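# Two robots sort capped tubes into colour-matched racks

## Task

Take every tube from the tray and place it by the colour of the dot on its cap: orange-dotted tubes into the blue rack, white-dotted tubes into the green rack. Each tube must be pressed fully down into its slot. A tube touching the floor at any point means failure. The bottles on the tray must finish upright inside it, and the tray must finish wholly on the work bench with nothing overhanging its edge. Either robot or both may do the work. At the end, open the grippers and move the robots away; anything that stays put only because a robot holds it does not count. A robot that topples or finishes leaning means failure.

## Robot and tools

Robots: r1 and r2 are identical Hello Robot Stretch 4 units. Each has an omni-wheel base, a mast with a lift, an arm that telescopes straight forward, a wrist with yaw, pitch and roll, and a two-finger gripper. Each carries four cameras: r1_head_camera, r1_head_left_camera, r1_head_right_camera, r1_wrist_camera, and the same four names with r2. The base rim lies within 0.23 m of the base origin; the robot stands about 1.6 m tall.

Frames: each robot reports in its own base frame, origin on the floor under the base centre, x forward, y left, z up. hand_pose is a point between the open fingertips in that frame; with all wrist joints at 0 its axes line up with the base frame, and the printed value may be slightly off. Odometry is relative to where the base began the scene. Because every robot uses its own frames, only images, lidar_m and wrist_depth_mm reveal where one robot is relative to the other.

execute_actions: arguments "actions" (a list holding a single action, or empty to just get state and images) and optional "cameras" (list of camera names, or "all"; omitted or null gives all, [] gives none; an unknown name rejects the call). The action is an object keyed by "r1" and/or "r2", so each robot gets its own block. Inside a block:
- "base": exactly one relative move from where the base currently is: {"translate_m": d} straight, forward positive, -2 to 2 m; {"strafe_m": d} sideways, left positive, -2 to 2 m; {"rotate_rad": d} in place, counter-clockwise positive, -3.2 to 3.2 rad.
- "joints": absolute targets by name: lift_m 0 to 1.2 m; arm_m 0 to 0.55 m (extension); wrist_yaw_rad -1.134 to 4.276 (0 forward, positive turns left, 3.14 tucked back, above 3.4 the arm may obstruct); wrist_pitch_rad -1.117 to 4.259 (0 level, 1.57 pointing down); wrist_roll_rad -1.117 to 4.259 (positive turns clockwise as seen from behind the gripper); gripper_m -0.038 to 0.141 m fingertip gap (negative means fingers squeeze each other). Out-of-range joint targets get clipped and reported; other bad values or keys reject the whole call with no motion.
- "pace": "slow", "default", "fast" or "max" (base up to 0.1/0.3/0.4/0.6 m/s and 1/2/3/4 rad/s; lower when the lift is high).
- "contact_limits": {"arm_m": value from 0 to 0.75}, how hard the arm may push before stopping; 0.5 if omitted.
- Or, on its own, {"end_of_arm": "enable_torque"} to revive wrist or gripper motors that shut off.
All motions in one action start at once; a single action runs at most 15 s. Anything omitted may still be driving toward an earlier target. At scene start, lift_m 0.4 with wrist_yaw_rad 0 in one action unfolds the wrist.

wait: "seconds" from 0 to 10; commands nothing and returns state and images. zoom_image: "camera" plus "region" [x0, y0, x1, y1] in pixels from the top-left, at most 504 by 504, on that camera's latest full image. read_manual: optional "section" ("licences"), returns licence text only. finished_scene: "scene", the current scene's number; irreversible, and reports success. Replying without any tool call ends everything.

Result lines: base_status and joint_status describe how each commanded motion ended: "done" (for the base, the wheels turned the full amount, slip included), "off_target", "contact_stop_at_<key>" (blocked; that part goes slack), "limit_stop_at_<name>" (including own_body for self-collision and tilt above 6 degrees), "time_out", "torque_fault" (wrist motor went limp; send enable_torque). on_its_own lists things not commanded in this call; its "held at" value is a target, not a position. joint_positions gives current values. lidar_m: 12 distances in metres, 30-degree sectors starting straight ahead and going counter-clockwise (4th left, 7th rear, 10th right); "-" is nothing seen or closer than 0.25 m; it misses clear objects and thin legs. wrist_depth_mm: 7x7 grid of depths, 100 to 2000 mm, read from top-left. base_odometry counts wheel turns only; if turned_by_wheels and turned_by_imu disagree by over about 0.1 rad, the base likely hit or slid. base_tilt is in degrees, forward and right positive, with a fixed bias up to about 1.5. motor_effort is percent of maximum, peak in brackets; a gripper holding something firmly shows a clear gripper effort change, but the gripper reading and "done" never prove a grasp. The "pictures" line names cameras in image order.

Gripping: command a gap smaller than the object; lower values squeeze harder and pull the object toward the wrist. If fingertips snag on a surface, raise the lift.

Avoid: any contact between the two robots (base-to-base touching then driving further presses hard and ends the run); carrying over 1 kg with arm_m above 0.2 while driving or turning, especially fast; strong pulls or pushes with a raised gripper; pressing the gripper into things (torque fault); dropping tubes or letting them reach the floor; knocking bottles over or sliding the tray off the bench. Robots do not move in sync and may differ by up to about 3 cm per metre. Loose objects may occasionally be nudged by outside pushes. Fewer seconds of robot motion is better.

Each tool is called by a JSON object that holds its "name" and its "arguments", one argument or row to a line.

## Session

{"name": "execute_actions", "arguments": {
  "actions": []
}}

Scene clock: 0.00 s.
r1.base_odometry: x=+0.000 y=+0.000 heading=+0.000 (m, m, rad; r1's odometry frame)
r1.turned_by_wheels: +0.000 (rad since the last result)
r1.turned_by_imu: +0.000 (rad since the last result)
r1.base_tilt: forward=+0.3 right=-0.8 (deg)
r1.lidar_m: 2.59 1.43 1.19 1.18 1.38 2.21 3.07 3.47 3.56 1.20 0.96 1.55
r1.base_status: not commanded
r1.joint_positions: lift_m=+0.263 arm_m=+0.002 wrist_yaw_rad=+3.161 wrist_pitch_rad=+0.019 wrist_roll_rad=-0.019 gripper_m=+0.057
r1.joint_status: not commanded
r1.motor_effort: lift_m=+20 arm_m=-1 wrist_yaw_rad=+1 wrist_pitch_rad=-6 wrist_roll_rad=+1 gripper_m=-6 wheel_0=+0 wheel_1=+0 wheel_2=-1 (%)
r1.hand_pose: x=-0.1175 y=+0.0819 z=+0.4360 quat_wxyz=(-0.010, -0.009, -0.010, +1.000) (m; r1's base frame)
r1.wrist_depth_mm: - 131 - - - - - / - 118 158 - - - - / - 124 171 - - - - / 132 134 - - - - - / - - - - - - - / 1430 1537 196 1537 200 1464 1464 / 991 991 1042 - 1025 960 1008
r2.base_odometry: x=+0.000 y=+0.000 heading=+0.000 (m, m, rad; r2's odometry frame)
r2.turned_by_wheels: +0.000 (rad since the last result)
r2.turned_by_imu: +0.000 (rad since the last result)
r2.base_tilt: forward=+0.4 right=-0.7 (deg)
r2.lidar_m: 1.87 3.57 4.37 1.24 1.20 1.56 - 1.29 0.83 0.74 0.76 0.92
r2.base_status: not commanded
r2.joint_positions: lift_m=+0.252 arm_m=-0.002 wrist_yaw_rad=+3.165 wrist_pitch_rad=+0.017 wrist_roll_rad=+0.004 gripper_m=+0.057
r2.joint_status: not commanded
r2.motor_effort: lift_m=+18 arm_m=-1 wrist_yaw_rad=+2 wrist_pitch_rad=-6 wrist_roll_rad=+1 gripper_m=-4 wheel_0=+1 wheel_1=+0 wheel_2=+0 (%)
r2.hand_pose: x=-0.1214 y=+0.0808 z=+0.4252 quat_wxyz=(-0.011, -0.009, +0.002, +1.000) (m; r2's base frame)
r2.wrist_depth_mm: - 140 240 - - - - / - 108 140 - - - - / - 112 140 - - - 1708 / - 126 157 - - - - / 206 1983 - - - - - / 220 1661 204 1576 198 1576 1576 / 220 1098 1042 153 1060 946 1060
pictures: r1_head_camera, r1_head_left_camera, r1_head_right_camera, r1_wrist_camera, r2_head_camera, r2_head_left_camera, r2_head_right_camera, r2_wrist_camera
Images, in order (width x height): r1_head_camera 420x560, r1_head_left_camera 420x672, r1_head_right_camera 420x672, r1_wrist_camera 616x392, r2_head_camera 420x560, r2_head_left_camera 420x672, r2_head_right_camera 420x672, r2_wrist_camera 616x392.

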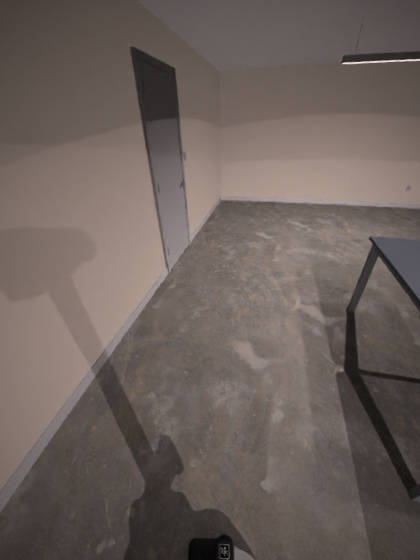

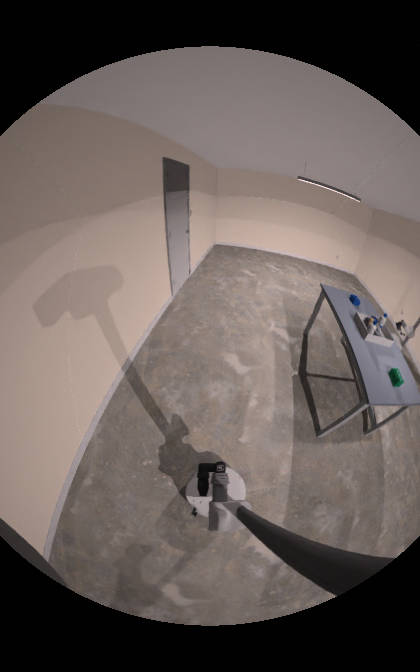

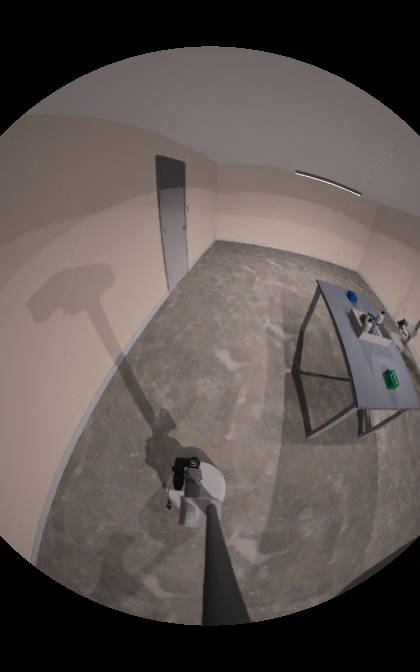

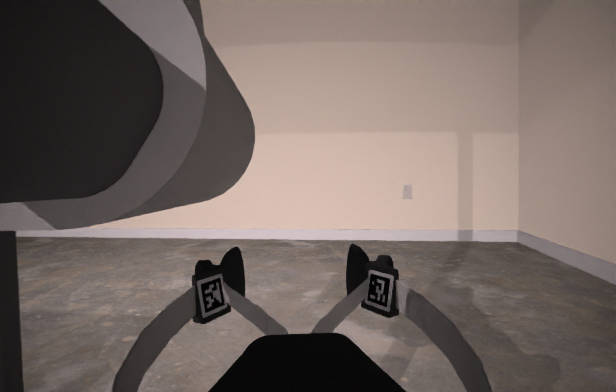

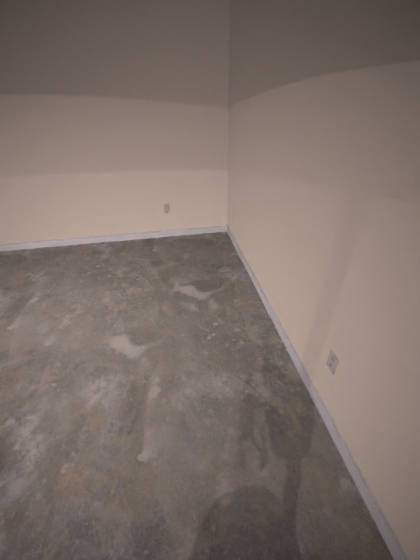

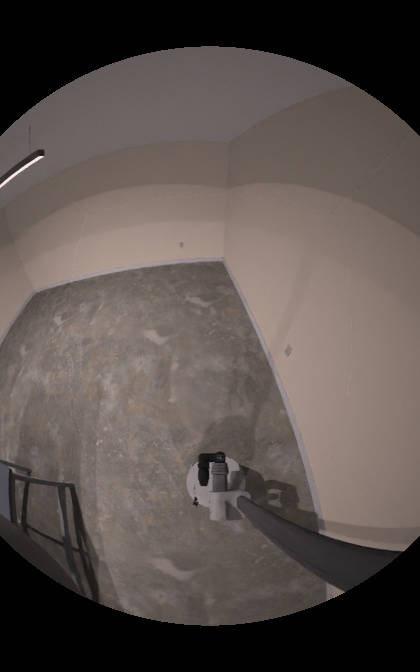

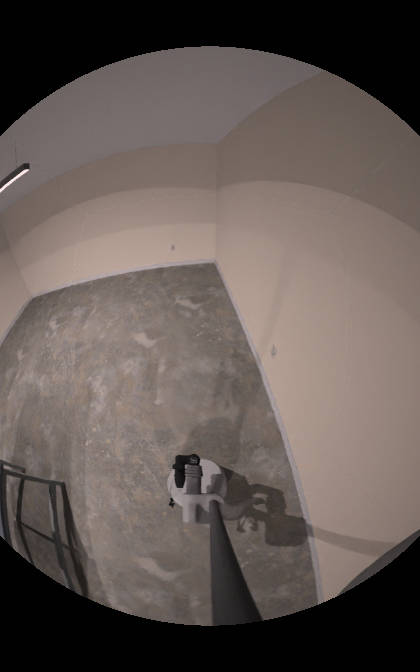

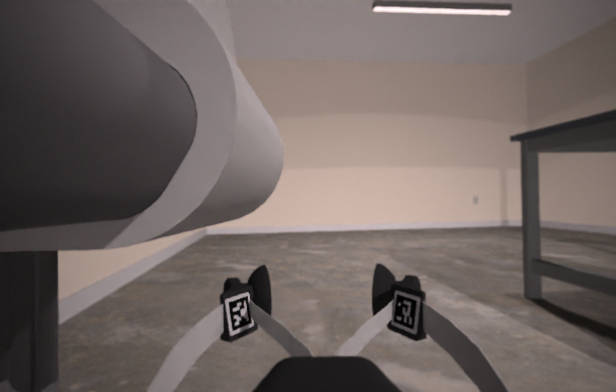

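{"name": "execute_actions", "arguments": {
  "actions": [
    {"r1":{"base":{"rotate_rad":-1.0},"joints":{"lift_m":0.9,"wrist_yaw_rad":0}},"r2":{"base":{"rotate_rad":1.6},"joints":{"lift_m":0.9,"wrist_yaw_rad":0}}}
  ],
  "cameras": ["r1_head_camera","r1_head_left_camera","r2_head_camera","r2_head_left_camera"]
}}

Scene clock: 8.77 s.
r1.base_odometry: x=+0.000 y=+0.000 heading=-0.999 (m, m, rad; r1's odometry frame)
r1.turned_by_wheels: -0.999 (rad since the last result)
r1.turned_by_imu: -0.996 (rad since the last result)
r1.base_tilt: forward=+0.3 right=-0.9 (deg)
r1.lidar_m: 1.00 1.69 2.37 1.38 1.19 1.19 1.37 2.40 3.09 3.61 3.56 1.12
r1.base_status: done
r1.joint_positions: lift_m=+0.900 arm_m=+0.002 wrist_yaw_rad=+0.000 wrist_pitch_rad=+0.019 wrist_roll_rad=-0.019 gripper_m=+0.057
r1.joint_status: all done
r1.motor_effort: lift_m=+23(25) arm_m=-1(1) wrist_yaw_rad=+1(3) wrist_pitch_rad=-9(7) wrist_roll_rad=+1(1) gripper_m=-4(4) wheel_0=+7(11) wheel_1=+4(8) wheel_2=+4(8) (%)
r1.hand_pose: x=+0.4610 y=-0.0873 z=+1.0726 quat_wxyz=(+1.000, -0.010, +0.009, +0.000) (m; r1's base frame)
r1.wrist_depth_mm: - - - - - - - / - - - - - - - / - - - - - - - / - - - - - - - / - - 1708 1708 - - - / - 1808 196 1098 200 - - / - - - - - - -
r2.base_odometry: x=+0.000 y=+0.000 heading=+1.600 (m, m, rad; r2's odometry frame)
r2.turned_by_wheels: +1.600 (rad since the last result)
r2.turned_by_imu: +1.595 (rad since the last result)
r2.base_tilt: forward=+0.3 right=-0.7 (deg)
r2.lidar_m: 1.23 1.22 1.56 5.15 1.25 0.80 0.72 0.75 0.99 2.02 3.61 4.30
r2.base_status: done
r2.joint_positions: lift_m=+0.900 arm_m=-0.002 wrist_yaw_rad=+0.000 wrist_pitch_rad=+0.017 wrist_roll_rad=+0.004 gripper_m=+0.057
r2.joint_status: all done
r2.motor_effort: lift_m=+20(21) arm_m=-1(1) wrist_yaw_rad=-2(6) wrist_pitch_rad=-5(7) wrist_roll_rad=+1(1) gripper_m=-5(5) wheel_0=-2(9) wheel_1=-1(6) wheel_2=+0(8) (%)
r2.hand_pose: x=+0.4574 y=-0.0873 z=+1.0730 quat_wxyz=(+1.000, +0.002, +0.009, +0.000) (m; r2's base frame)
r2.wrist_depth_mm: - - - - - - - / - - - - - - - / - - - - - - - / - - - - - - - / - - - - - - - / 1229 1281 206 - 197 - - / 991 976 - 153 - - -
pictures: r1_head_camera, r1_head_left_camera, r2_head_camera, r2_head_left_camera
Images, in order (width x height): r1_head_camera 420x560, r1_head_left_camera 420x672, r2_head_camera 420x560, r2_head_left_camera 420x672.

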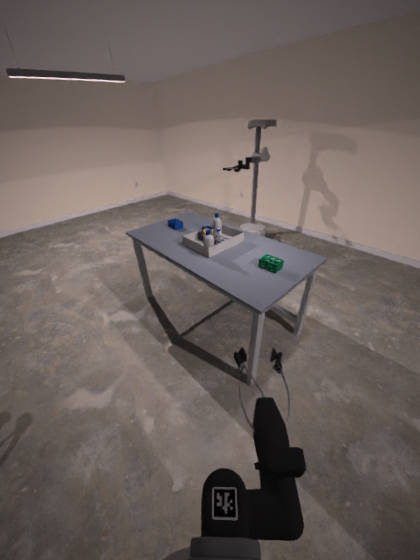

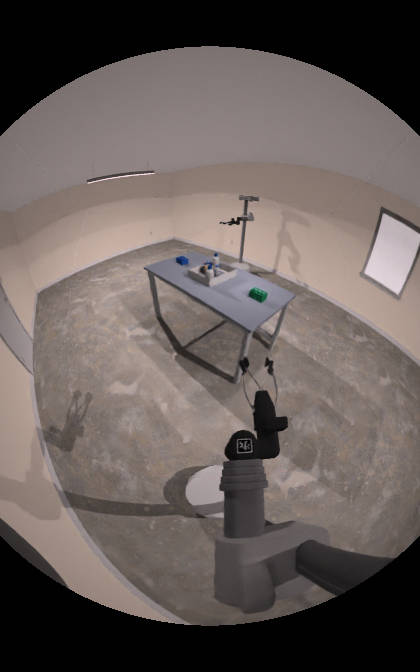

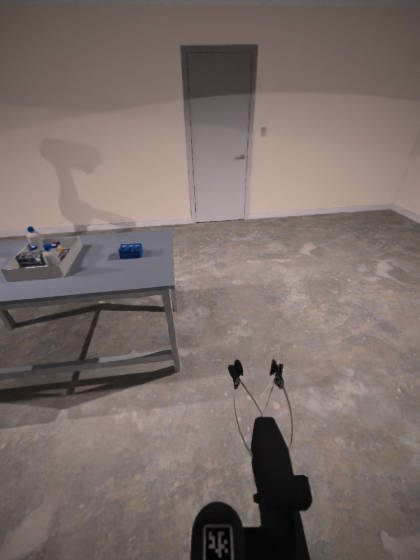

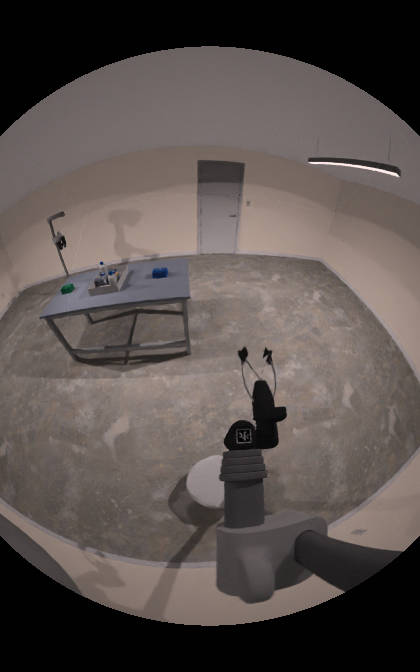

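{"name": "zoom_image", "arguments": {
  "camera": "r1_head_camera",
  "region": [150, 200, 300, 290]
}}

{"name": "zoom_image", "arguments": {
  "camera": "r2_head_camera",
  "region": [0, 210, 180, 300]
}}

Region (150, 200, 300, 290) of r1_head_camera's 420x560 image, scaled by 3.360, with more detail than that image has; it fills the top 302 rows of this view, and the rest is white.

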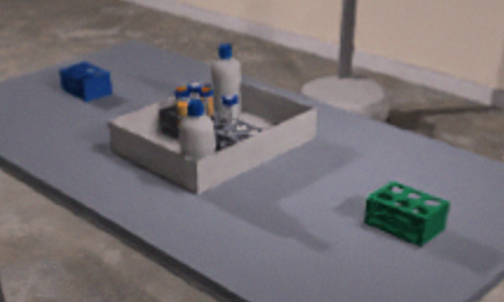

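Region (0, 210, 180, 300) of r2_head_camera's 420x560 image, scaled by 2.800, with more detail than that image has.

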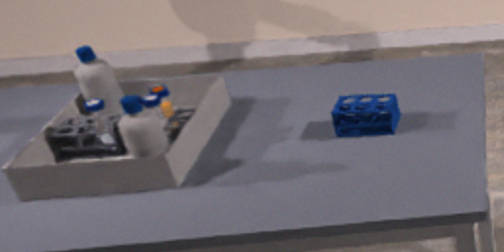

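{"name": "execute_actions", "arguments": {
  "actions": [
    {"r1":{"base":{"rotate_rad":-0.785},"joints":{"lift_m":1.0,"wrist_pitch_rad":0.8}},"r2":{"base":{"rotate_rad":0.12},"joints":{"lift_m":1.0,"wrist_pitch_rad":0.8}}}
  ],
  "cameras": []
}}

{"name": "execute_actions", "arguments": {
  "actions": [
    {"r1":{"base":{"strafe_m":1.15}},"r2":{"base":{"strafe_m":1.0}}}
  ],
  "cameras": ["r1_head_camera","r2_head_camera"]
}}

Scene clock: 29.73 s.
r1.base_odometry: x=+0.000 y=+0.000 heading=-1.783 (m, m, rad; r1's odometry frame)
r1.turned_by_wheels: -0.784 (rad since the last result)
r1.turned_by_imu: -0.782 (rad since the last result)
r1.base_tilt: forward=+0.2 right=-0.9 (deg)
r1.lidar_m: 3.55 1.00 1.17 4.46 1.65 1.23 1.17 1.21 1.69 3.08 3.20 3.72
r1.base_status: done
r1.joint_positions: lift_m=+1.000 arm_m=+0.002 wrist_yaw_rad=+0.000 wrist_pitch_rad=+0.801 wrist_roll_rad=-0.019 gripper_m=+0.057
r1.joint_status: all done
r1.motor_effort: lift_m=+23(25) arm_m=-1(1) wrist_yaw_rad=+2(2) wrist_pitch_rad=-5(4) wrist_roll_rad=+1(1) gripper_m=-4(4) wheel_0=+6(8) wheel_1=+2(10) wheel_2=+3(7) (%)
r1.hand_pose: x=+0.3733 y=-0.0874 z=+0.9707 quat_wxyz=(+0.921, -0.009, +0.390, +0.004) (m; r1's base frame)
r1.wrist_depth_mm: 1008 - - - - - - / - - - - - - - / 1756 1808 1863 1863 1863 1921 1983 / 1576 1618 1618 1618 1618 1618 1661 / 1308 1397 1397 1430 1430 1464 1430 / 1205 1255 196 1255 200 1281 1281 / 1118 1118 1138 - 1160 1138 1182
r2.base_odometry: x=+0.000 y=+0.000 heading=+1.720 (m, m, rad; r2's odometry frame)
r2.turned_by_wheels: +0.120 (rad since the last result)
r2.turned_by_imu: +0.120 (rad since the last result)
r2.base_tilt: forward=+0.1 right=-0.7 (deg)
r2.lidar_m: 1.21 1.27 1.73 3.01 1.09 0.79 0.73 0.77 1.09 2.89 3.68 4.14
r2.base_status: done
r2.joint_positions: lift_m=+1.000 arm_m=-0.002 wrist_yaw_rad=+0.000 wrist_pitch_rad=+0.801 wrist_roll_rad=+0.004 gripper_m=+0.057
r2.joint_status: all done
r2.motor_effort: lift_m=+20(23) arm_m=-1(1) wrist_yaw_rad=+0(1) wrist_pitch_rad=-3(4) wrist_roll_rad=+1(1) gripper_m=-4(3) wheel_0=-1(5) wheel_1=+0(6) wheel_2=+1(6) (%)
r2.hand_pose: x=+0.3697 y=-0.0874 z=+0.9708 quat_wxyz=(+0.921, +0.002, +0.390, -0.001) (m; r2's base frame)
r2.wrist_depth_mm: 1078 1060 1060 - - - - / - - - - - - - / - - 1863 1863 1863 1863 1808 / 1576 1618 1576 1618 1576 1618 1576 / 1430 1430 1397 1430 1366 1430 1366 / 1281 1281 205 1229 197 1229 1205 / 1138 1160 1098 146 1118 1078 1098
pictures: none
No camera images: the call's "cameras" was empty. Leave "cameras" out to get every camera's image.

Scene clock: 34.90 s.
r1.base_odometry: x=+1.124 y=-0.242 heading=-1.783 (m, m, rad; r1's odometry frame)
r1.turned_by_wheels: +0.000 (rad since the last result)
r1.turned_by_imu: +0.003 (rad since the last result)
r1.base_tilt: forward=+0.3 right=-0.8 (deg)
r1.lidar_m: 0.82 0.85 1.22 4.39 1.64 1.22 1.17 1.24 1.70 4.23 4.40 0.86
r1.base_status: done
r1.joint_positions: lift_m=+1.000 arm_m=+0.002 wrist_yaw_rad=+0.000 wrist_pitch_rad=+0.802 wrist_roll_rad=-0.019 gripper_m=+0.057
r1.joint_status: not commanded
r1.motor_effort: lift_m=+23(23) arm_m=-1(1) wrist_yaw_rad=+1(1) wrist_pitch_rad=-9(6) wrist_roll_rad=+1(1) gripper_m=-4(4) wheel_0=-3(15) wheel_1=+2(10) wheel_2=+0(1) (%)
r1.hand_pose: x=+0.3732 y=-0.0874 z=+0.9708 quat_wxyz=(+0.921, -0.009, +0.390, +0.004) (m; r1's base frame)
r1.wrist_depth_mm: 917 798 778 946 946 1008 - / 750 750 759 768 778 778 - / 759 768 768 1618 1618 820 1863 / 1537 1618 1618 1618 1661 1537 1661 / 1397 1397 1397 1430 1430 1397 1430 / 1255 1255 196 1255 200 1281 1255 / 1118 1098 1138 - 1160 1138 1138
r2.base_odometry: x=-0.989 y=-0.148 heading=+1.720 (m, m, rad; r2's odometry frame)
r2.turned_by_wheels: +0.000 (rad since the last result)
r2.turned_by_imu: +0.005 (rad since the last result)
r2.base_tilt: forward=+0.2 right=-0.8 (deg)
r2.lidar_m: 1.20 1.25 4.36 3.00 1.08 0.78 0.74 0.77 1.09 2.98 4.72 1.23
r2.base_status: done
r2.joint_positions: lift_m=+1.000 arm_m=-0.002 wrist_yaw_rad=+0.000 wrist_pitch_rad=+0.802 wrist_roll_rad=+0.004 gripper_m=+0.057
r2.joint_status: not commanded
r2.motor_effort: lift_m=+19(20) arm_m=-1(1) wrist_yaw_rad=+1(1) wrist_pitch_rad=-5(3) wrist_roll_rad=+1(1) gripper_m=-4(3) wheel_0=-1(8) wheel_1=+0(9) wheel_2=+0(1) (%)
r2.hand_pose: x=+0.3696 y=-0.0874 z=+0.9709 quat_wxyz=(+0.921, +0.002, +0.390, -0.001) (m; r2's base frame)
r2.wrist_depth_mm: - 1042 1042 1025 1008 1025 1008 / - - - - - - - / - 1921 1983 1921 1808 1863 1708 / 1618 1618 1576 1537 1499 1499 1537 / 1464 1430 1430 1430 1397 1397 1366 / 1255 1281 205 1255 198 1229 1229 / 1160 1138 1118 146 1138 1078 1098
pictures: r1_head_camera, r2_head_camera
Images, in order (width x height): r1_head_camera 420x560, r2_head_camera 420x560.

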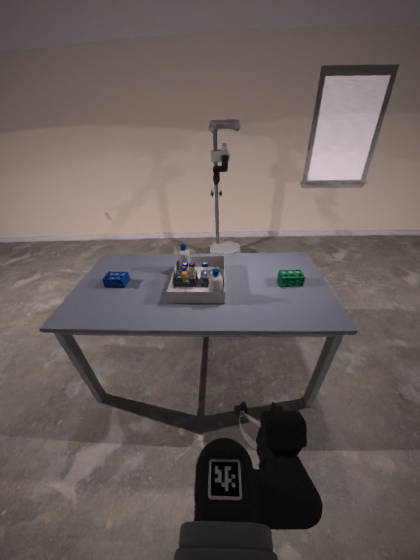

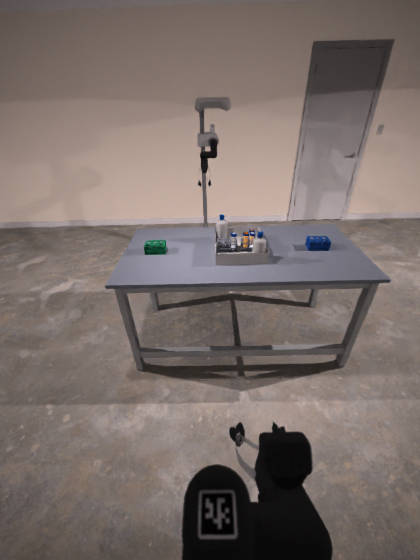

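{"name": "execute_actions", "arguments": {
  "actions": [
    {"r1":{"base":{"translate_m":0.5},"joints":{"lift_m":1.05}},"r2":{"base":{"translate_m":0.88},"joints":{"lift_m":1.05}}}
  ],
  "cameras": ["r1_head_camera","r2_head_camera","r1_wrist_camera","r2_wrist_camera"]
}}

Scene clock: 44.03 s.
r1.base_odometry: x=+1.019 y=-0.731 heading=-1.783 (m, m, rad; r1's odometry frame)
r1.turned_by_wheels: +0.001 (rad since the last result)
r1.turned_by_imu: +0.002 (rad since the last result)
r1.base_tilt: forward=+0.2 right=-0.7 (deg)
r1.lidar_m: 0.32 0.34 0.50 4.52 2.33 1.73 1.66 1.76 2.41 4.23 0.47 0.34
r1.base_status: done
r1.joint_positions: lift_m=+1.050 arm_m=+0.002 wrist_yaw_rad=+0.000 wrist_pitch_rad=+0.802 wrist_roll_rad=-0.019 gripper_m=+0.057
r1.joint_status: all done
r1.motor_effort: lift_m=+23(24) arm_m=-1(1) wrist_yaw_rad=+0(1) wrist_pitch_rad=-5(6) wrist_roll_rad=+1(1) gripper_m=-4(3) wheel_0=+5(11) wheel_1=+2(8) wheel_2=+0(13) (%)
r1.hand_pose: x=+0.3732 y=-0.0874 z=+1.0207 quat_wxyz=(+0.921, -0.009, +0.390, +0.004) (m; r1's base frame)
r1.wrist_depth_mm: - - - - - - - / 842 715 759 866 878 878 - / 683 609 676 732 732 647 1921 / 580 585 445 627 627 621 640 / 492 500 480 554 549 559 564 / 484 488 196 488 200 500 500 / 436 433 442 - 449 442 452
r2.base_odometry: x=-1.120 y=+0.722 heading=+1.720 (m, m, rad; r2's odometry frame)
r2.turned_by_wheels: +0.000 (rad since the last result)
r2.turned_by_imu: -0.003 (rad since the last result)
r2.base_tilt: forward=+0.3 right=-0.8 (deg)
r2.lidar_m: 0.30 0.36 0.47 4.16 2.33 1.71 1.62 1.69 2.31 4.55 0.52 0.35
r2.base_status: done
r2.joint_positions: lift_m=+1.050 arm_m=-0.002 wrist_yaw_rad=+0.000 wrist_pitch_rad=+0.802 wrist_roll_rad=+0.004 gripper_m=+0.057
r2.joint_status: all done
r2.motor_effort: lift_m=+19(21) arm_m=-1(1) wrist_yaw_rad=-1(1) wrist_pitch_rad=-3(5) wrist_roll_rad=+1(1) gripper_m=-4(3) wheel_0=+2(5) wheel_1=+1(5) wheel_2=+1(8) (%)
r2.hand_pose: x=+0.3696 y=-0.0874 z=+1.0208 quat_wxyz=(+0.921, +0.002, +0.390, -0.001) (m; r2's base frame)
r2.wrist_depth_mm: - - - - - - - / - - - 878 891 891 878 / 778 778 768 683 615 732 723 / 627 668 654 609 615 452 627 / 580 574 569 504 500 500 544 / 512 508 205 500 196 496 488 / 462 455 445 146 445 427 439
pictures: r1_head_camera, r1_wrist_camera, r2_head_camera, r2_wrist_camera
Images, in order (width x height): r1_head_camera 420x560, r1_wrist_camera 616x392, r2_head_camera 420x560, r2_wrist_camera 616x392.

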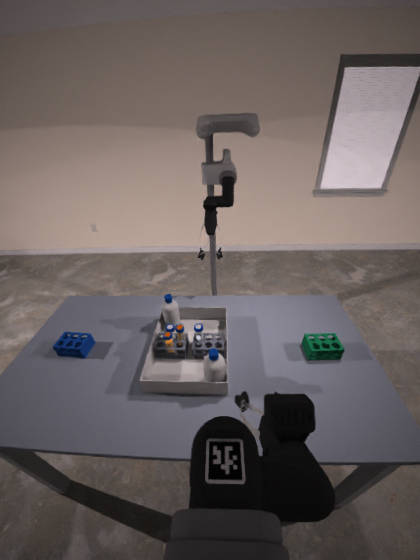

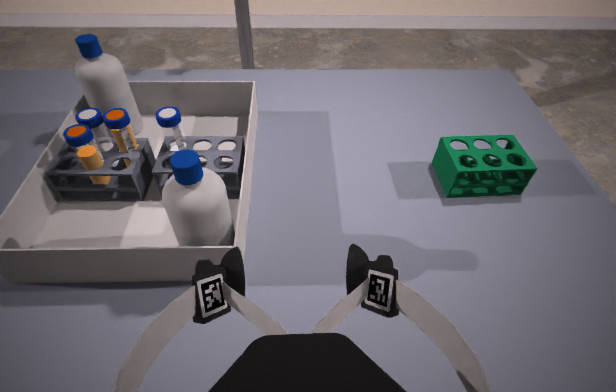

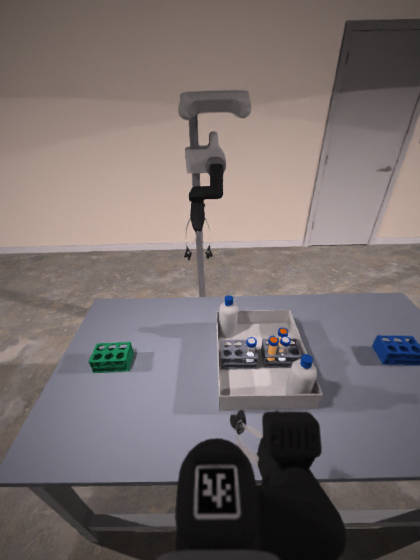

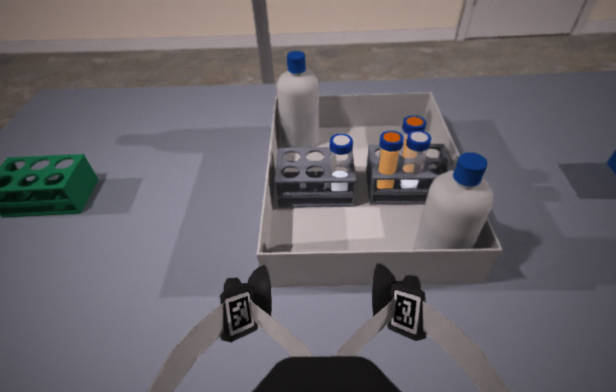

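{"name": "zoom_image", "arguments": {
  "camera": "r2_wrist_camera",
  "region": [250, 90, 500, 250]
}}

{"name": "zoom_image", "arguments": {
  "camera": "r1_wrist_camera",
  "region": [20, 70, 270, 230]
}}

Region (250, 90, 500, 250) of r2_wrist_camera's 616x392 image, scaled by 2.016; it fills the top 323 rows of this view, and the rest is white.

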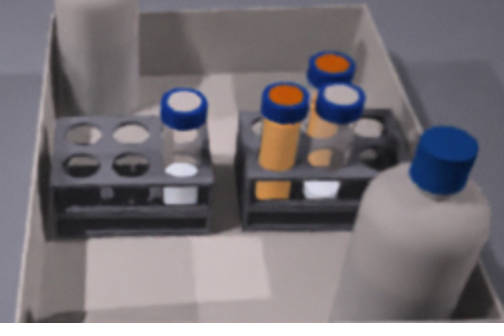

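Region (20, 70, 270, 230) of r1_wrist_camera's 616x392 image, scaled by 2.016; it fills the top 323 rows of this view, and the rest is white.

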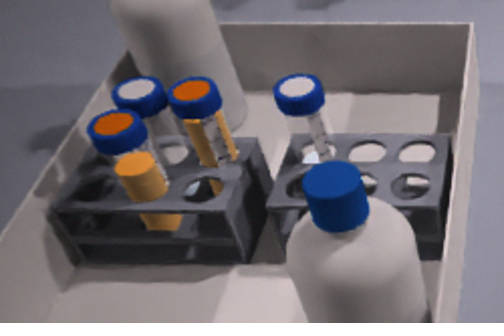

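{"name": "execute_actions", "arguments": {
  "actions": [
    {"r1":{"base":{"strafe_m":0.37},"joints":{"lift_m":1.15,"wrist_pitch_rad":1.57,"arm_m":0.2}},"r2":{"base":{"translate_m":0.06},"joints":{"lift_m":1.15,"wrist_pitch_rad":1.57,"arm_m":0.44,"gripper_m":0.07}}}
  ],
  "cameras": ["r1_head_camera","r2_head_camera","r1_wrist_camera","r2_wrist_camera"]
}}

Scene clock: 97.33 s.
r1.base_odometry: x=+1.381 y=-0.809 heading=-1.783 (m, m, rad; r1's odometry frame)
r1.turned_by_wheels: +0.000 (rad since the last result)
r1.turned_by_imu: +0.002 (rad since the last result)
r1.base_tilt: forward=+0.3 right=-0.9 (deg)
r1.lidar_m: 0.31 0.32 0.49 4.14 2.33 1.74 1.67 1.74 2.39 4.60 0.48 0.34
r1.base_status: done
r1.joint_positions: lift_m=+1.150 arm_m=+0.199 wrist_yaw_rad=+0.000 wrist_pitch_rad=+1.570 wrist_roll_rad=-0.019 gripper_m=+0.057
r1.joint_status: all done
r1.motor_effort: lift_m=+22(23) arm_m=+6(6) wrist_yaw_rad=+0(2) wrist_pitch_rad=-2(8) wrist_roll_rad=+1(1) gripper_m=-5(2) wheel_0=-6(16) wheel_1=+2(12) wheel_2=+0(0) (%)
r1.hand_pose: x=+0.3701 y=-0.0874 z=+1.0396 quat_wxyz=(+0.707, -0.007, +0.707, +0.007) (m; r1's base frame)
r1.wrist_depth_mm: 484 488 496 496 500 504 364 / 484 488 492 500 504 433 521 / 484 492 496 504 508 512 521 / 488 492 500 500 508 512 517 / 488 496 500 504 508 521 525 / 1255 1255 196 1078 200 1336 1336 / 1255 1255 1060 - 1308 1308 1336
r2.base_odometry: x=-1.129 y=+0.781 heading=+1.720 (m, m, rad; r2's odometry frame)
r2.turned_by_wheels: +0.000 (rad since the last result)
r2.turned_by_imu: +0.000 (rad since the last result)
r2.base_tilt: forward=+0.2 right=-0.7 (deg)
r2.lidar_m: 0.28 0.30 0.41 4.17 2.39 1.75 1.67 1.77 2.40 4.54 0.43 0.27
r2.base_status: done
r2.joint_positions: lift_m=+1.150 arm_m=+0.439 wrist_yaw_rad=+0.000 wrist_pitch_rad=+1.570 wrist_roll_rad=+0.004 gripper_m=+0.070
r2.joint_status: all done
r2.motor_effort: lift_m=+20(22) arm_m=+5(8) wrist_yaw_rad=-2(2) wrist_pitch_rad=+1(3) wrist_roll_rad=+1(1) gripper_m=-4(3) wheel_0=+1(4) wheel_1=+0(6) wheel_2=+0(9) (%)
r2.hand_pose: x=+0.6102 y=-0.0874 z=+1.0395 quat_wxyz=(+0.707, +0.001, +0.707, -0.001) (m; r2's base frame)
r2.wrist_depth_mm: 508 508 508 504 496 492 492 / 508 504 500 394 496 488 492 / 508 504 504 500 492 469 492 / 508 508 500 436 433 418 492 / 508 504 500 492 492 480 488 / 508 500 214 492 198 394 488 / 504 500 500 151 469 334 488
pictures: r1_head_camera, r1_wrist_camera, r2_head_camera, r2_wrist_camera
Images, in order (width x height): r1_head_camera 420x560, r1_wrist_camera 616x392, r2_head_camera 420x560, r2_wrist_camera 616x392.

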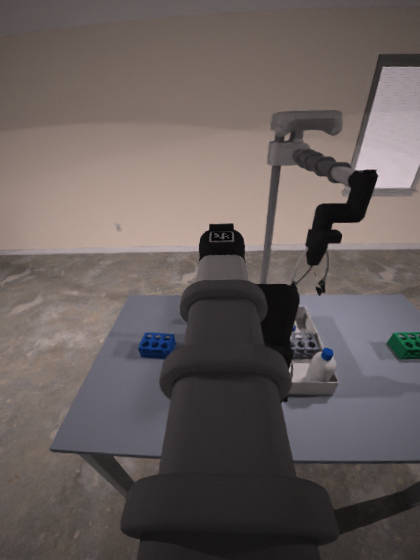

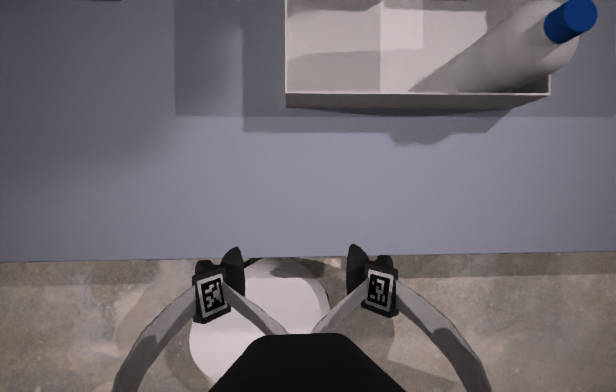

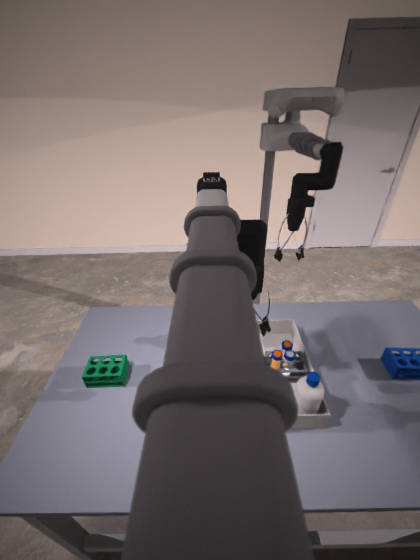

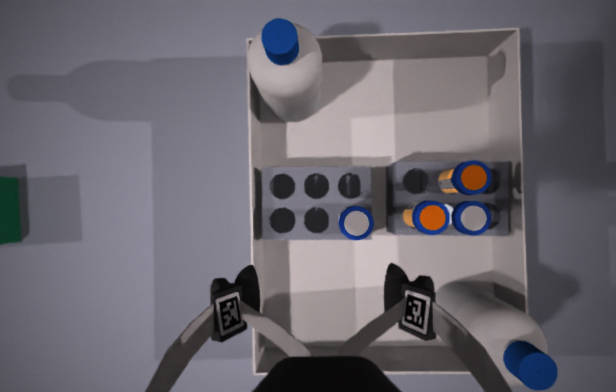

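{"name": "execute_actions", "arguments": {
  "actions": [
    {"r1":{"base":{"strafe_m":-0.068},"joints":{"gripper_m":0.07}},"r2":{"base":{"strafe_m":-0.038},"joints":{"lift_m":1.03,"arm_m":0.472}}}
  ],
  "cameras": ["r1_wrist_camera","r2_wrist_camera"]
}}

Scene clock: 111.60 s.
r1.base_odometry: x=+1.314 y=-0.795 heading=-1.783 (m, m, rad; r1's odometry frame)
r1.turned_by_wheels: +0.000 (rad since the last result)
r1.turned_by_imu: +0.002 (rad since the last result)
r1.base_tilt: forward=+0.3 right=-0.8 (deg)
r1.lidar_m: 0.31 0.35 0.44 4.22 2.33 1.73 1.66 1.74 2.40 4.54 0.48 0.34
r1.base_status: done
r1.joint_positions: lift_m=+1.150 arm_m=+0.199 wrist_yaw_rad=+0.000 wrist_pitch_rad=+1.570 wrist_roll_rad=-0.019 gripper_m=+0.070
r1.joint_status: all done
r1.motor_effort: lift_m=+22(22) arm_m=+6(6) wrist_yaw_rad=+1(1) wrist_pitch_rad=-1(0) wrist_roll_rad=+1(1) gripper_m=-4(3) wheel_0=+4(11) wheel_1=+0(11) wheel_2=+0(1) (%)
r1.hand_pose: x=+0.3701 y=-0.0874 z=+1.0396 quat_wxyz=(+0.707, -0.007, +0.707, +0.007) (m; r1's base frame)
r1.wrist_depth_mm: 484 488 496 496 500 362 512 / 484 492 496 492 488 492 521 / 484 492 496 500 504 512 517 / 488 492 496 504 508 512 517 / 488 496 496 508 512 517 525 / 1255 1255 200 1060 198 1308 1336 / 1281 1255 1060 - 1308 1308 1366
r2.base_odometry: x=-1.091 y=+0.787 heading=+1.720 (m, m, rad; r2's odometry frame)
r2.turned_by_wheels: +0.000 (rad since the last result)
r2.turned_by_imu: +0.000 (rad since the last result)
r2.base_tilt: forward=+0.2 right=-0.8 (deg)
r2.lidar_m: 0.28 0.29 0.41 4.20 2.42 1.76 1.67 1.76 2.39 4.51 0.41 0.28
r2.base_status: done
r2.joint_positions: lift_m=+1.030 arm_m=+0.471 wrist_yaw_rad=+0.000 wrist_pitch_rad=+1.570 wrist_roll_rad=+0.004 gripper_m=+0.070
r2.joint_status: all done
r2.motor_effort: lift_m=+16(18) arm_m=+5(8) wrist_yaw_rad=+2(1) wrist_pitch_rad=+0(0) wrist_roll_rad=+2(1) gripper_m=-4(3) wheel_0=+1(9) wheel_1=+0(10) wheel_2=-1(1) (%)
r2.hand_pose: x=+0.6422 y=-0.0874 z=+0.9199 quat_wxyz=(+0.707, +0.001, +0.707, -0.001) (m; r2's base frame)
r2.wrist_depth_mm: 392 389 238 353 359 342 375 / 389 387 254 382 377 375 373 / 389 384 379 377 377 375 375 / 384 387 343 370 375 315 375 / 387 384 320 319 315 266 370 / 384 382 214 375 197 370 353 / 384 379 377 151 375 309 351
pictures: r1_wrist_camera, r2_wrist_camera
Images, in order (width x height): r1_wrist_camera 616x392, r2_wrist_camera 616x392.

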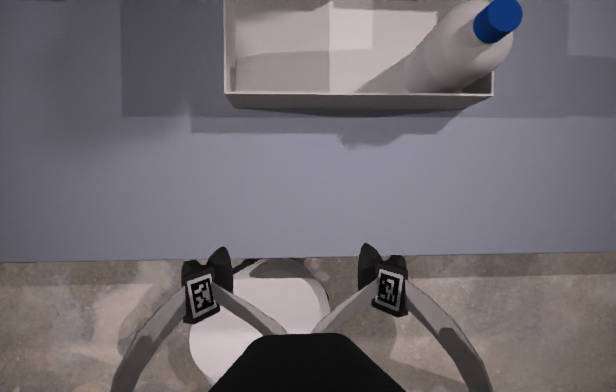

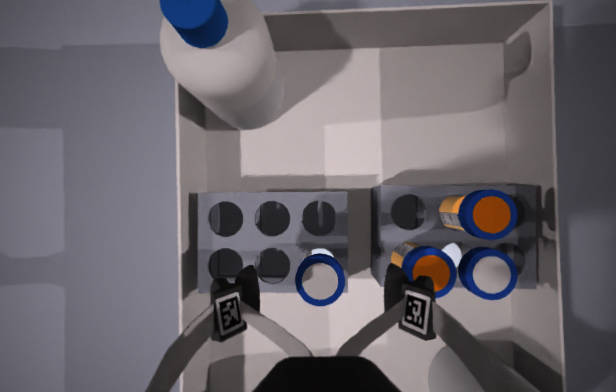

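{"name": "execute_actions", "arguments": {
  "actions": [
    {"r1":{"base":{"translate_m":0.06}},"r2":{"joints":{"gripper_m":0.05}}}
  ],
  "cameras": []
}}

{"name": "execute_actions", "arguments": {
  "actions": [
    {"r2":{"joints":{"lift_m":0.985},"pace":"slow"}}
  ],
  "cameras": ["r1_head_camera","r2_wrist_camera"]
}}

Scene clock: 120.63 s.
r1.base_odometry: x=+1.302 y=-0.853 heading=-1.782 (m, m, rad; r1's odometry frame)
r1.turned_by_wheels: +0.000 (rad since the last result)
r1.turned_by_imu: +0.002 (rad since the last result)
r1.base_tilt: forward=+0.3 right=-0.9 (deg)
r1.lidar_m: 0.25 0.26 0.40 4.22 2.40 1.80 1.73 1.81 2.51 4.53 0.40 0.28
r1.base_status: done
r1.joint_positions: lift_m=+1.150 arm_m=+0.199 wrist_yaw_rad=+0.000 wrist_pitch_rad=+1.570 wrist_roll_rad=-0.019 gripper_m=+0.070
r1.joint_status: not commanded
r1.motor_effort: lift_m=+22(22) arm_m=+5(6) wrist_yaw_rad=+0(0) wrist_pitch_rad=-3(0) wrist_roll_rad=+1(1) gripper_m=-5(3) wheel_0=+4(10) wheel_1=+2(8) wheel_2=-2(12) (%)
r1.hand_pose: x=+0.3702 y=-0.0874 z=+1.0396 quat_wxyz=(+0.707, -0.007, +0.707, +0.007) (m; r1's base frame)
r1.wrist_depth_mm: 480 488 492 473 492 500 517 / 480 488 492 496 500 364 517 / 484 492 496 500 500 508 521 / 484 492 496 504 508 508 521 / 492 492 500 504 508 517 525 / 492 500 200 512 198 1308 1308 / 1281 1255 1060 - 1308 1308 1336
r2.base_odometry: x=-1.091 y=+0.787 heading=+1.720 (m, m, rad; r2's odometry frame)
r2.turned_by_wheels: +0.000 (rad since the last result)
r2.turned_by_imu: +0.000 (rad since the last result)
r2.base_tilt: forward=+0.3 right=-0.6 (deg)
r2.lidar_m: 0.27 0.29 0.40 4.21 2.45 1.75 1.67 1.76 2.41 4.51 0.43 0.30
r2.base_status: not commanded
r2.joint_positions: lift_m=+1.030 arm_m=+0.471 wrist_yaw_rad=+0.000 wrist_pitch_rad=+1.570 wrist_roll_rad=+0.004 gripper_m=+0.050
r2.joint_status: all done
r2.motor_effort: lift_m=+16(16) arm_m=+5(5) wrist_yaw_rad=+1(1) wrist_pitch_rad=+0(2) wrist_roll_rad=+2(1) gripper_m=-5(6) wheel_0=+1(1) wheel_1=+0(0) wheel_2=-1(1) (%)
r2.hand_pose: x=+0.6422 y=-0.0874 z=+0.9199 quat_wxyz=(+0.707, +0.001, +0.707, -0.001) (m; r2's base frame)
r2.wrist_depth_mm: 389 389 239 355 359 342 377 / 387 387 254 379 379 375 377 / 389 387 382 379 375 373 373 / 387 384 343 373 375 319 370 / 387 384 320 319 317 266 373 / 387 379 204 373 195 370 353 / 384 384 377 147 370 310 353
pictures: none
No camera images: the call's "cameras" was empty. Leave "cameras" out to get every camera's image.

Scene clock: 121.87 s.
r1.base_odometry: x=+1.302 y=-0.853 heading=-1.782 (m, m, rad; r1's odometry frame)
r1.turned_by_wheels: +0.000 (rad since the last result)
r1.turned_by_imu: +0.000 (rad since the last result)
r1.base_tilt: forward=+0.3 right=-0.8 (deg)
r1.lidar_m: 0.26 0.27 0.40 4.23 2.42 1.79 1.72 1.82 2.50 4.55 0.37 0.26
r1.base_status: not commanded
r1.joint_positions: lift_m=+1.150 arm_m=+0.199 wrist_yaw_rad=+0.000 wrist_pitch_rad=+1.570 wrist_roll_rad=-0.019 gripper_m=+0.070
r1.joint_status: not commanded
r1.motor_effort: lift_m=+22(23) arm_m=+5(5) wrist_yaw_rad=+1(1) wrist_pitch_rad=-4(1) wrist_roll_rad=+1(1) gripper_m=-4(5) wheel_0=+5(4) wheel_1=+2(2) wheel_2=-3(3) (%)
r1.hand_pose: x=+0.3702 y=-0.0874 z=+1.0396 quat_wxyz=(+0.707, -0.007, +0.707, +0.007) (m; r1's base frame)
r1.wrist_depth_mm: 480 488 492 469 492 500 517 / 480 488 496 496 504 364 517 / 484 488 496 500 500 517 521 / 488 488 496 504 512 512 521 / 488 496 496 504 508 517 521 / 496 496 200 508 198 1308 1336 / 1255 1255 1060 - 1308 1308 1336
r2.base_odometry: x=-1.091 y=+0.787 heading=+1.720 (m, m, rad; r2's odometry frame)
r2.turned_by_wheels: +0.000 (rad since the last result)
r2.turned_by_imu: +0.000 (rad since the last result)
r2.base_tilt: forward=+0.3 right=-0.8 (deg)
r2.lidar_m: 0.28 0.25 0.41 4.22 2.41 1.75 1.68 1.76 2.43 4.52 0.43 0.31
r2.base_status: not commanded
r2.joint_positions: lift_m=+0.985 arm_m=+0.471 wrist_yaw_rad=+0.000 wrist_pitch_rad=+1.570 wrist_roll_rad=+0.004 gripper_m=+0.050
r2.joint_status: all done
r2.motor_effort: lift_m=+16(16) arm_m=+5(5) wrist_yaw_rad=+0(0) wrist_pitch_rad=+2(0) wrist_roll_rad=+1(2) gripper_m=-5(4) wheel_0=+1(1) wheel_1=-1(0) wheel_2=+0(1) (%)
r2.hand_pose: x=+0.6422 y=-0.0874 z=+0.8749 quat_wxyz=(+0.707, +0.001, +0.707, -0.001) (m; r2's base frame)
r2.wrist_depth_mm: 345 211 199 330 332 330 297 / 345 343 244 334 334 332 290 / 343 342 338 336 330 332 293 / 342 338 330 327 325 270 270 / 342 338 276 273 272 236 268 / 342 338 204 213 195 211 270 / 340 336 330 147 327 309 301
pictures: r1_head_camera, r2_wrist_camera
Images, in order (width x height): r1_head_camera 420x560, r2_wrist_camera 616x392.

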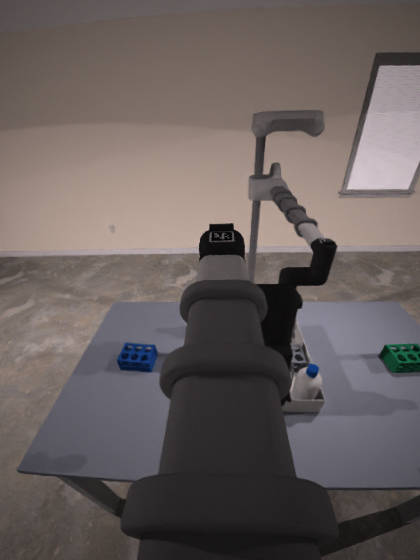

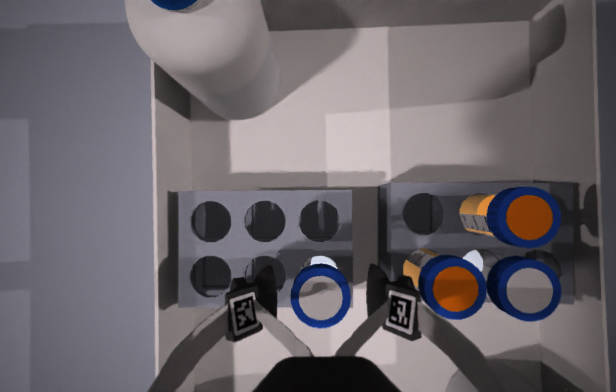

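{"name": "execute_actions", "arguments": {
  "actions": [
    {"r2":{"joints":{"gripper_m":0.012}}}
  ],
  "cameras": ["r2_wrist_camera"]
}}

{"name": "execute_actions", "arguments": {
  "actions": [
    {"r2":{"joints":{"lift_m":1.13}}}
  ],
  "cameras": ["r2_wrist_camera","r1_head_camera"]
}}

Scene clock: 129.90 s.
r1.base_odometry: x=+1.302 y=-0.853 heading=-1.782 (m, m, rad; r1's odometry frame)
r1.turned_by_wheels: +0.000 (rad since the last result)
r1.turned_by_imu: +0.001 (rad since the last result)
r1.base_tilt: forward=+0.3 right=-0.8 (deg)
r1.lidar_m: 0.26 0.26 0.40 4.23 2.42 1.80 1.71 1.81 2.48 4.52 0.40 0.28
r1.base_status: not commanded
r1.joint_positions: lift_m=+1.150 arm_m=+0.199 wrist_yaw_rad=+0.000 wrist_pitch_rad=+1.570 wrist_roll_rad=-0.019 gripper_m=+0.070
r1.joint_status: not commanded
r1.motor_effort: lift_m=+22(22) arm_m=+5(5) wrist_yaw_rad=+1(0) wrist_pitch_rad=+0(2) wrist_roll_rad=+1(1) gripper_m=-3(2) wheel_0=+4(4) wheel_1=+2(2) wheel_2=-3(2) (%)
r1.hand_pose: x=+0.3702 y=-0.0874 z=+1.0396 quat_wxyz=(+0.707, -0.007, +0.707, +0.007) (m; r1's base frame)
r1.wrist_depth_mm: 484 488 492 469 496 496 517 / 484 488 492 492 500 366 512 / 484 488 500 500 500 512 517 / 484 492 500 508 508 512 517 / 488 496 500 504 508 517 525 / 492 496 200 508 198 1308 1336 / 1255 1255 1042 - 1308 1336 1336
r2.base_odometry: x=-1.091 y=+0.787 heading=+1.720 (m, m, rad; r2's odometry frame)
r2.turned_by_wheels: +0.000 (rad since the last result)
r2.turned_by_imu: +0.000 (rad since the last result)
r2.base_tilt: forward=+0.4 right=-0.7 (deg)
r2.lidar_m: 0.27 0.29 0.39 4.23 2.42 1.77 1.67 1.76 2.41 4.51 0.42 0.28
r2.base_status: not commanded
r2.joint_positions: lift_m=+0.985 arm_m=+0.471 wrist_yaw_rad=+0.000 wrist_pitch_rad=+1.570 wrist_roll_rad=+0.004 gripper_m=+0.012
r2.joint_status: all done
r2.motor_effort: lift_m=+16(15) arm_m=+5(5) wrist_yaw_rad=-2(1) wrist_pitch_rad=+0(1) wrist_roll_rad=+0(1) gripper_m=-16(15) wheel_0=+1(1) wheel_1=-1(0) wheel_2=-1(1) (%)
r2.hand_pose: x=+0.6422 y=-0.0874 z=+0.8749 quat_wxyz=(+0.707, +0.001, +0.707, -0.001) (m; r2's base frame)
r2.wrist_depth_mm: 345 210 200 332 332 329 297 / 343 342 245 334 336 332 290 / 343 340 334 334 332 330 293 / 343 340 329 327 325 270 268 / 343 340 277 272 272 236 268 / 342 338 204 206 190 211 271 / 340 336 330 330 329 298 300
pictures: r2_wrist_camera
Images, in order (width x height): r2_wrist_camera 616x392.

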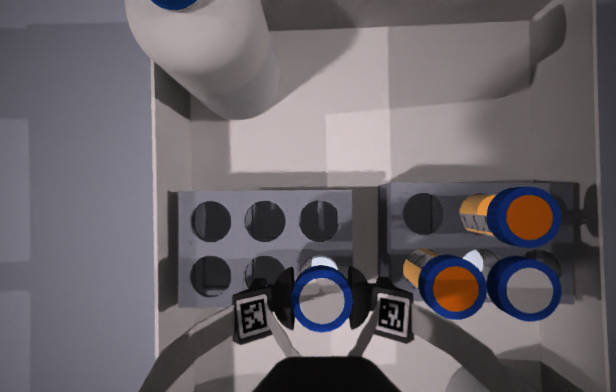

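Scene clock: 131.57 s.
r1.base_odometry: x=+1.302 y=-0.853 heading=-1.782 (m, m, rad; r1's odometry frame)
r1.turned_by_wheels: +0.000 (rad since the last result)
r1.turned_by_imu: +0.001 (rad since the last result)
r1.base_tilt: forward=+0.2 right=-0.8 (deg)
r1.lidar_m: 0.25 0.28 0.40 4.23 2.40 1.77 1.73 1.79 2.48 4.54 0.38 0.26
r1.base_status: not commanded
r1.joint_positions: lift_m=+1.150 arm_m=+0.199 wrist_yaw_rad=+0.000 wrist_pitch_rad=+1.570 wrist_roll_rad=-0.019 gripper_m=+0.070
r1.joint_status: not commanded
r1.motor_effort: lift_m=+22(22) arm_m=+5(5) wrist_yaw_rad=+1(0) wrist_pitch_rad=+1(2) wrist_roll_rad=+1(1) gripper_m=-4(3) wheel_0=+5(5) wheel_1=+2(2) wheel_2=-2(3) (%)
r1.hand_pose: x=+0.3702 y=-0.0874 z=+1.0396 quat_wxyz=(+0.707, -0.007, +0.707, +0.007) (m; r1's base frame)
r1.wrist_depth_mm: 480 488 488 473 492 496 512 / 484 488 492 492 504 362 517 / 484 492 496 500 504 512 517 / 488 492 500 504 508 517 517 / 488 492 496 504 512 517 521 / 492 500 200 508 198 1308 1336 / 1255 1255 1060 - 1308 1336 1336
r2.base_odometry: x=-1.091 y=+0.787 heading=+1.720 (m, m, rad; r2's odometry frame)
r2.turned_by_wheels: +0.000 (rad since the last result)
r2.turned_by_imu: +0.000 (rad since the last result)
r2.base_tilt: forward=+0.2 right=-0.6 (deg)
r2.lidar_m: 0.26 0.30 0.41 4.22 2.43 1.72 1.68 1.77 2.38 4.51 0.42 0.30
r2.base_status: not commanded
r2.joint_positions: lift_m=+1.130 arm_m=+0.471 wrist_yaw_rad=+0.000 wrist_pitch_rad=+1.570 wrist_roll_rad=+0.004 gripper_m=+0.012
r2.joint_status: all done
r2.motor_effort: lift_m=+20(20) arm_m=+5(5) wrist_yaw_rad=+2(2) wrist_pitch_rad=-1(1) wrist_roll_rad=+1(1) gripper_m=-16(17) wheel_0=+1(1) wheel_1=+0(0) wheel_2=+0(1) (%)
r2.hand_pose: x=+0.6422 y=-0.0874 z=+1.0195 quat_wxyz=(+0.707, +0.001, +0.707, -0.001) (m; r2's base frame)
r2.wrist_depth_mm: 492 492 484 480 480 477 469 / 496 484 340 449 469 469 469 / 488 488 480 473 477 473 469 / 484 488 477 469 466 436 469 / 488 484 477 415 415 427 466 / 484 480 204 206 191 469 469 / 484 480 477 473 404 330 469
pictures: r1_head_camera, r2_wrist_camera
Images, in order (width x height): r1_head_camera 420x560, r2_wrist_camera 616x392.

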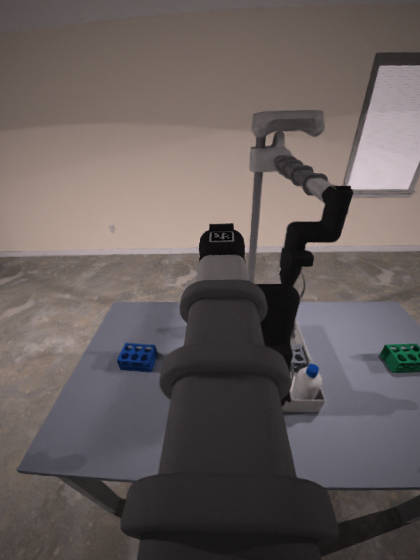

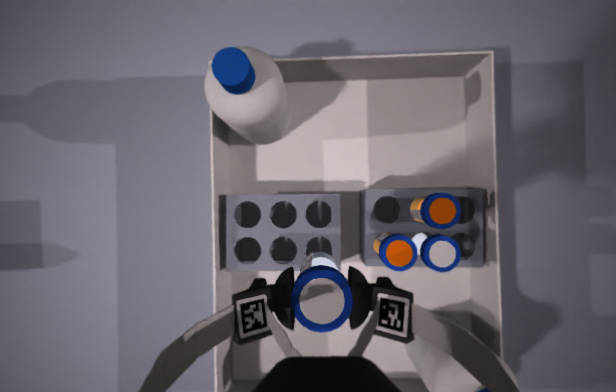

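{"name": "execute_actions", "arguments": {
  "actions": [
    {"r2":{"base":{"strafe_m":0.45}},"r1":{"joints":{"arm_m":0.46,"gripper_m":0.05,"lift_m":1.1}}}
  ],
  "cameras": ["r2_wrist_camera","r1_wrist_camera"]
}}

Scene clock: 142.50 s.
r1.base_odometry: x=+1.302 y=-0.853 heading=-1.782 (m, m, rad; r1's odometry frame)
r1.turned_by_wheels: +0.000 (rad since the last result)
r1.turned_by_imu: +0.002 (rad since the last result)
r1.base_tilt: forward=+0.3 right=-0.9 (deg)
r1.lidar_m: 0.26 0.27 0.38 4.23 2.38 1.80 1.72 1.82 2.51 4.54 0.39 0.29
r1.base_status: not commanded
r1.joint_positions: lift_m=+1.100 arm_m=+0.459 wrist_yaw_rad=+0.000 wrist_pitch_rad=+1.570 wrist_roll_rad=-0.019 gripper_m=+0.050
r1.joint_status: all done
r1.motor_effort: lift_m=+17(18) arm_m=+6(6) wrist_yaw_rad=+2(0) wrist_pitch_rad=-1(1) wrist_roll_rad=+1(1) gripper_m=-4(2) wheel_0=+4(5) wheel_1=+2(2) wheel_2=-3(2) (%)
r1.hand_pose: x=+0.6301 y=-0.0874 z=+0.9900 quat_wxyz=(+0.707, -0.007, +0.707, +0.007) (m; r1's base frame)
r1.wrist_depth_mm: 436 436 439 387 449 452 462 / 436 439 442 445 449 455 466 / 436 439 445 445 455 459 469 / 436 442 445 387 397 399 469 / 439 442 445 394 430 410 469 / 442 449 192 452 195 410 469 / 442 449 449 - 455 319 473
r2.base_odometry: x=-1.536 y=+0.720 heading=+1.720 (m, m, rad; r2's odometry frame)
r2.turned_by_wheels: +0.000 (rad since the last result)
r2.turned_by_imu: +0.002 (rad since the last result)
r2.base_tilt: forward=+0.2 right=-0.8 (deg)
r2.lidar_m: 0.27 0.27 3.91 3.76 2.42 1.76 1.68 1.76 2.40 1.19 0.39 0.29
r2.base_status: done
r2.joint_positions: lift_m=+1.130 arm_m=+0.471 wrist_yaw_rad=+0.000 wrist_pitch_rad=+1.570 wrist_roll_rad=+0.004 gripper_m=+0.012
r2.joint_status: not commanded
r2.motor_effort: lift_m=+20(20) arm_m=+5(5) wrist_yaw_rad=+1(1) wrist_pitch_rad=+1(3) wrist_roll_rad=+1(1) gripper_m=-16(17) wheel_0=+1(8) wheel_1=-1(8) wheel_2=+0(0) (%)
r2.hand_pose: x=+0.6422 y=-0.0874 z=+1.0196 quat_wxyz=(+0.707, +0.001, +0.707, -0.001) (m; r2's base frame)
r2.wrist_depth_mm: 1255 488 484 484 480 477 473 / 1281 488 484 480 480 473 473 / 1255 480 484 480 477 469 469 / 1229 484 477 477 473 473 469 / 1255 480 477 445 477 473 466 / 1229 480 204 206 191 469 466 / 1255 480 480 477 473 469 469
pictures: r1_wrist_camera, r2_wrist_camera
Images, in order (width x height): r1_wrist_camera 616x392, r2_wrist_camera 616x392.

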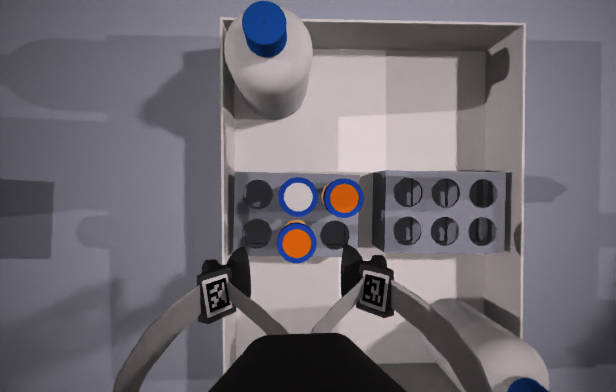

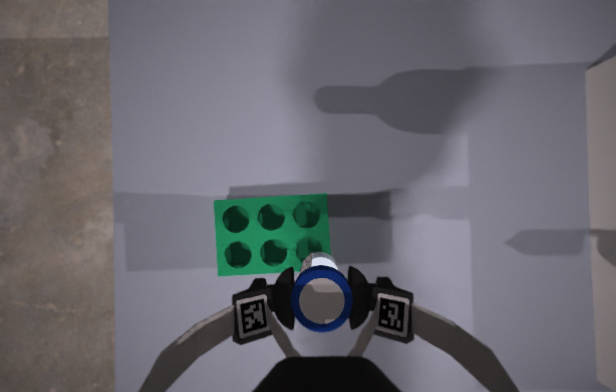

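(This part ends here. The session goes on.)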